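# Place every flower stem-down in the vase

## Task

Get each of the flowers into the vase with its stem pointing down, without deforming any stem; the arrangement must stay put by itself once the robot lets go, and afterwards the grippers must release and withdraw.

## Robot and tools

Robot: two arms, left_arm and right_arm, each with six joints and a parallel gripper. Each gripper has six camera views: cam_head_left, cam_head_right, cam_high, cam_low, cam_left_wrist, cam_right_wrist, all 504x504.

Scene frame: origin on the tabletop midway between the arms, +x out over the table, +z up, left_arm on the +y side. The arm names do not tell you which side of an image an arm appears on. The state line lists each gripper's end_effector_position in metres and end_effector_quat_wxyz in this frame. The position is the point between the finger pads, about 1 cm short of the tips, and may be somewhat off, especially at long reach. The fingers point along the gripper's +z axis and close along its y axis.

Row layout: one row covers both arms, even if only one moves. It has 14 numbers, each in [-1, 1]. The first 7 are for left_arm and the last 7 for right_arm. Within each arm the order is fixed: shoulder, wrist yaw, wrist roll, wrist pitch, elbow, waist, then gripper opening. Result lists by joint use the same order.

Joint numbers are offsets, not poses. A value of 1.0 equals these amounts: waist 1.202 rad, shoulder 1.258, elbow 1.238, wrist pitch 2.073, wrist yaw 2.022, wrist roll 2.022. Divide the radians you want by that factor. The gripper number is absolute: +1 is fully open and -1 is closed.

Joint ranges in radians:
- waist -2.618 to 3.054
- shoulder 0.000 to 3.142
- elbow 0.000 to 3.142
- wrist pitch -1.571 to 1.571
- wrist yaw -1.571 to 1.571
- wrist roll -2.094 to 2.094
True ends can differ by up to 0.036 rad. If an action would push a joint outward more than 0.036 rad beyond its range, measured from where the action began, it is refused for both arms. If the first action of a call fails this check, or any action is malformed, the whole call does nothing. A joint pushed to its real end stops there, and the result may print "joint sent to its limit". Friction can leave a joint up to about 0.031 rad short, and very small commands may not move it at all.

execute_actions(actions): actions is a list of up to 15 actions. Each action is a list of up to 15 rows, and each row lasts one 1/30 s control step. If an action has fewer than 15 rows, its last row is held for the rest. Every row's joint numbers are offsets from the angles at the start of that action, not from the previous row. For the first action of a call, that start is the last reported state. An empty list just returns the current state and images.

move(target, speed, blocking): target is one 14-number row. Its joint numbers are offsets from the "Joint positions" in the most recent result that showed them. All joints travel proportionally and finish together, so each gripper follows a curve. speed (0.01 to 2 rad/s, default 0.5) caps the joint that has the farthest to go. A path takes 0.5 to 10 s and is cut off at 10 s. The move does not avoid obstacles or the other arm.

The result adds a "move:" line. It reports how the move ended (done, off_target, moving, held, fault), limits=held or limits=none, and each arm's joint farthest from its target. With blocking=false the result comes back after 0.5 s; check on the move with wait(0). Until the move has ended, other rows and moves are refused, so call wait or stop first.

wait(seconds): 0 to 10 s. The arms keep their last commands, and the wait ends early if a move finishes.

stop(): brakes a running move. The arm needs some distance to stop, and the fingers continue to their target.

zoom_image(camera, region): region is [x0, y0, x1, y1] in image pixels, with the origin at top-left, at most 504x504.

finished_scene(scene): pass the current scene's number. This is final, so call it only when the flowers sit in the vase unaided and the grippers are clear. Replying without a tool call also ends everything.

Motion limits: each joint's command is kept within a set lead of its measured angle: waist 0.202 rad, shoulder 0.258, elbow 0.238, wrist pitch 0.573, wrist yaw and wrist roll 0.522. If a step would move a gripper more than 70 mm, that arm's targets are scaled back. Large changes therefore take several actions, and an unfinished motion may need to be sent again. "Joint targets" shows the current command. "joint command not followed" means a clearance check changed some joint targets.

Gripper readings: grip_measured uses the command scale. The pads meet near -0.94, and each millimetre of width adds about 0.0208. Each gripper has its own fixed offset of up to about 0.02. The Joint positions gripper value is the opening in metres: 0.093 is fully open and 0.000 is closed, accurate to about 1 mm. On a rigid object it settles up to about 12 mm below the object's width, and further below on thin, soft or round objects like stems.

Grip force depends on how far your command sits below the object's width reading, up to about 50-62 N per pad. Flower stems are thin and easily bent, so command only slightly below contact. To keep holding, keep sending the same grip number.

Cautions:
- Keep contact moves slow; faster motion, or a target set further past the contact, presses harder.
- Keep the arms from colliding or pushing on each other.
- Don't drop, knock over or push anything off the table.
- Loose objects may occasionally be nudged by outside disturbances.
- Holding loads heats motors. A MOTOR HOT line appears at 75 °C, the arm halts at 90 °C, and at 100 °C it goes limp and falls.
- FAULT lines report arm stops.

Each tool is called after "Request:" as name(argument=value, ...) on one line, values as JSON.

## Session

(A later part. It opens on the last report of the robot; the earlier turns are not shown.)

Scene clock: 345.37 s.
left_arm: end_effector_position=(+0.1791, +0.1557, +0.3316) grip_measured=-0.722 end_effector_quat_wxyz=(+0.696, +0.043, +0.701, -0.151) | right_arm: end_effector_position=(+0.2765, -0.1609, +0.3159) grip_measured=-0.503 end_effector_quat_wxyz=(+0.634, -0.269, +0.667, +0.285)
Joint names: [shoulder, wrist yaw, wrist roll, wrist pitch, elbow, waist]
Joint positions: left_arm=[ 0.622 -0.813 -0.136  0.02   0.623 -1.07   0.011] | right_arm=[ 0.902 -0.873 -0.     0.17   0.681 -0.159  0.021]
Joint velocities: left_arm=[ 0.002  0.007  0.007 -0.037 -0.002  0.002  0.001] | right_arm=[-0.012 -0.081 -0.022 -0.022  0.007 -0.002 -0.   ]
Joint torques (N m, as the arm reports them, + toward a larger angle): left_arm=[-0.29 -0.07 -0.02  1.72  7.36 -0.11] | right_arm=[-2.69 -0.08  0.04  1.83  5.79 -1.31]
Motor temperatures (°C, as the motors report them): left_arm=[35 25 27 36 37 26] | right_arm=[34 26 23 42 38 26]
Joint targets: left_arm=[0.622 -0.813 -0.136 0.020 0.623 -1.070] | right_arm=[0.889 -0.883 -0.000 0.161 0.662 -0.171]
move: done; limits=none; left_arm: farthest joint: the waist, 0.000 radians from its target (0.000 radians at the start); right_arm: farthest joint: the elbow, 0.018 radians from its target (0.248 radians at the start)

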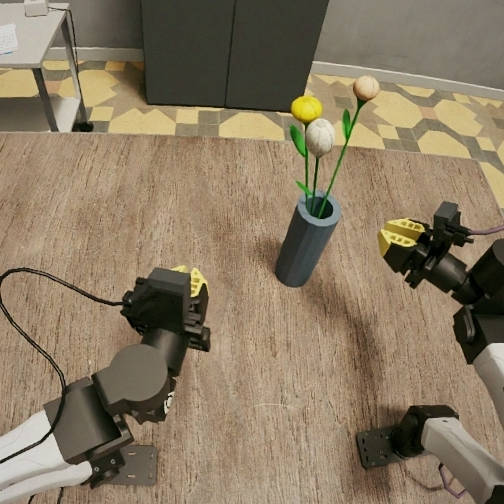

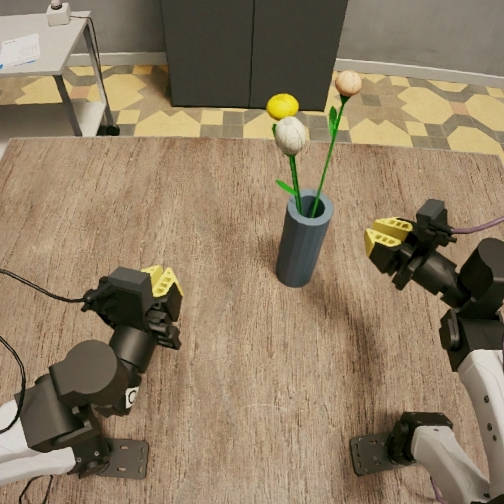

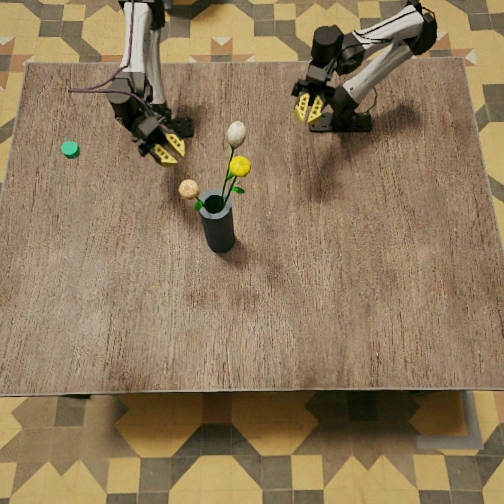

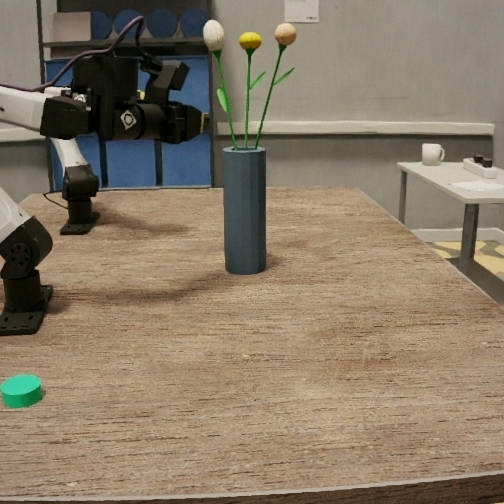

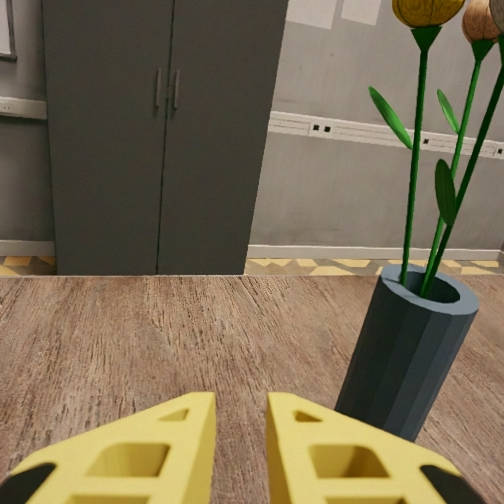

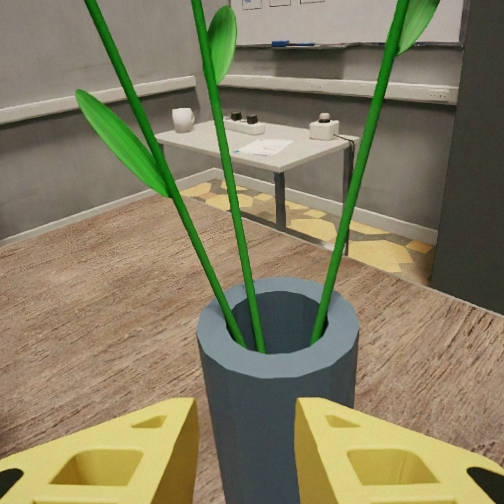

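Request:
move(target=[0,0,0,0,0,0,-0.72,-0.25,0,0,0,-0.15,-0.35,-0.5], speed=0.8)

Request:
finished_scene(scene=2)

Scene clock: 351.87 s.
left_arm: end_effector_position=(+0.1791, +0.1557, +0.3316) grip_measured=-0.722 end_effector_quat_wxyz=(+0.696, +0.043, +0.701, -0.151) | right_arm: end_effector_position=(+0.2444, -0.2621, +0.3154) grip_measured=-0.503 end_effector_quat_wxyz=(+0.715, -0.157, +0.671, +0.122)
Joint names: [shoulder, wrist yaw, wrist roll, wrist pitch, elbow, waist]
Joint positions: left_arm=[ 0.622 -0.813 -0.136  0.02   0.623 -1.07   0.011] | right_arm=[ 0.602 -0.874 -0.     0.169  0.513 -0.567  0.021]
Joint velocities: left_arm=[-0.007 -0.007  0.007 -0.066 -0.022  0.012  0.002] | right_arm=[-0.007 -0.007 -0.037  0.081  0.002 -0.002  0.001]
Joint torques (N m, as the arm reports them, + toward a larger angle): left_arm=[-0.17 -0.05  0.01  1.73  7.47 -0.22] | right_arm=[-0.88  0.11  0.05  1.88  5.75 -1.3 ]
Motor temperatures (°C, as the motors report them): left_arm=[34 25 27 36 37 26] | right_arm=[33 26 23 41 38 26]
Joint targets: left_arm=[0.622 -0.813 -0.136 0.020 0.623 -1.070] | right_arm=[0.588 -0.873 -0.000 0.170 0.495 -0.579]
move: done; limits=none; left_arm: farthest joint: the waist, 0.000 radians from its target (0.000 radians at the start); right_arm: farthest joint: the elbow, 0.017 radians from its target (0.185 radians at the start)

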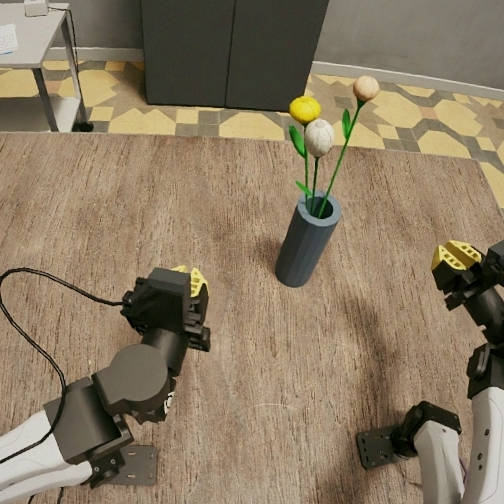

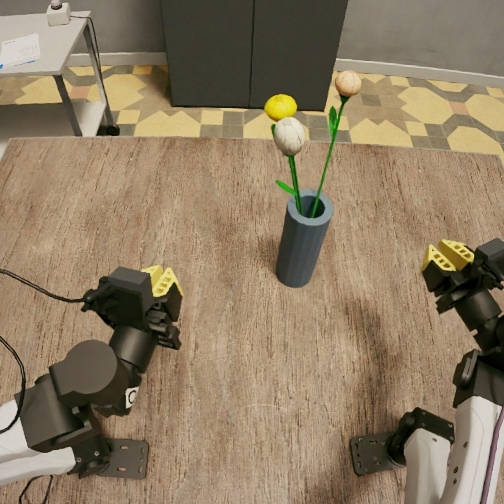

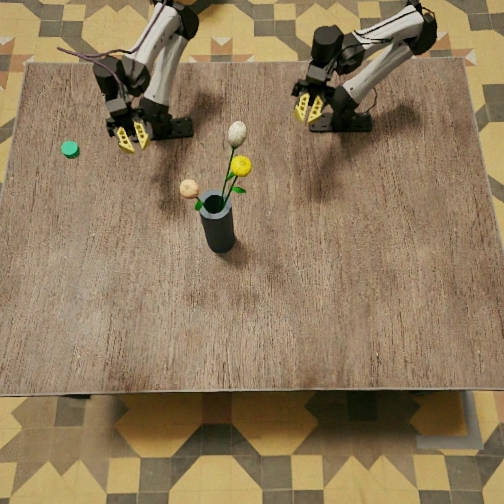

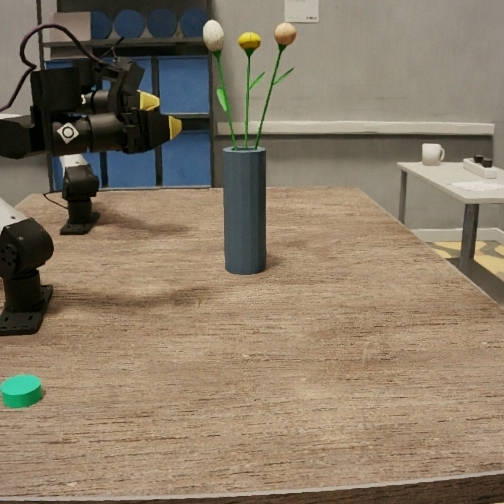

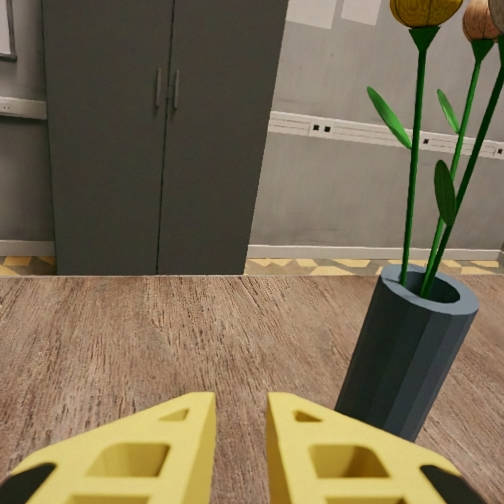

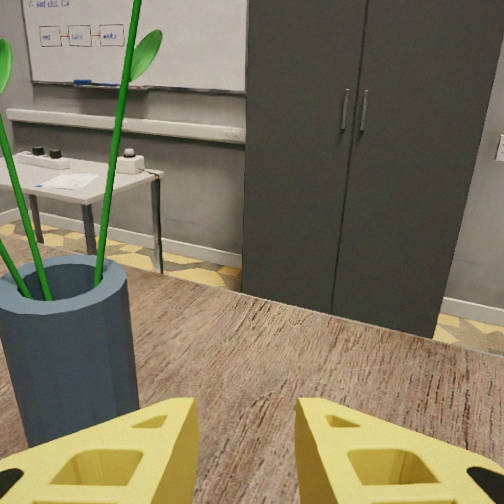

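The scene is finished: the task was done.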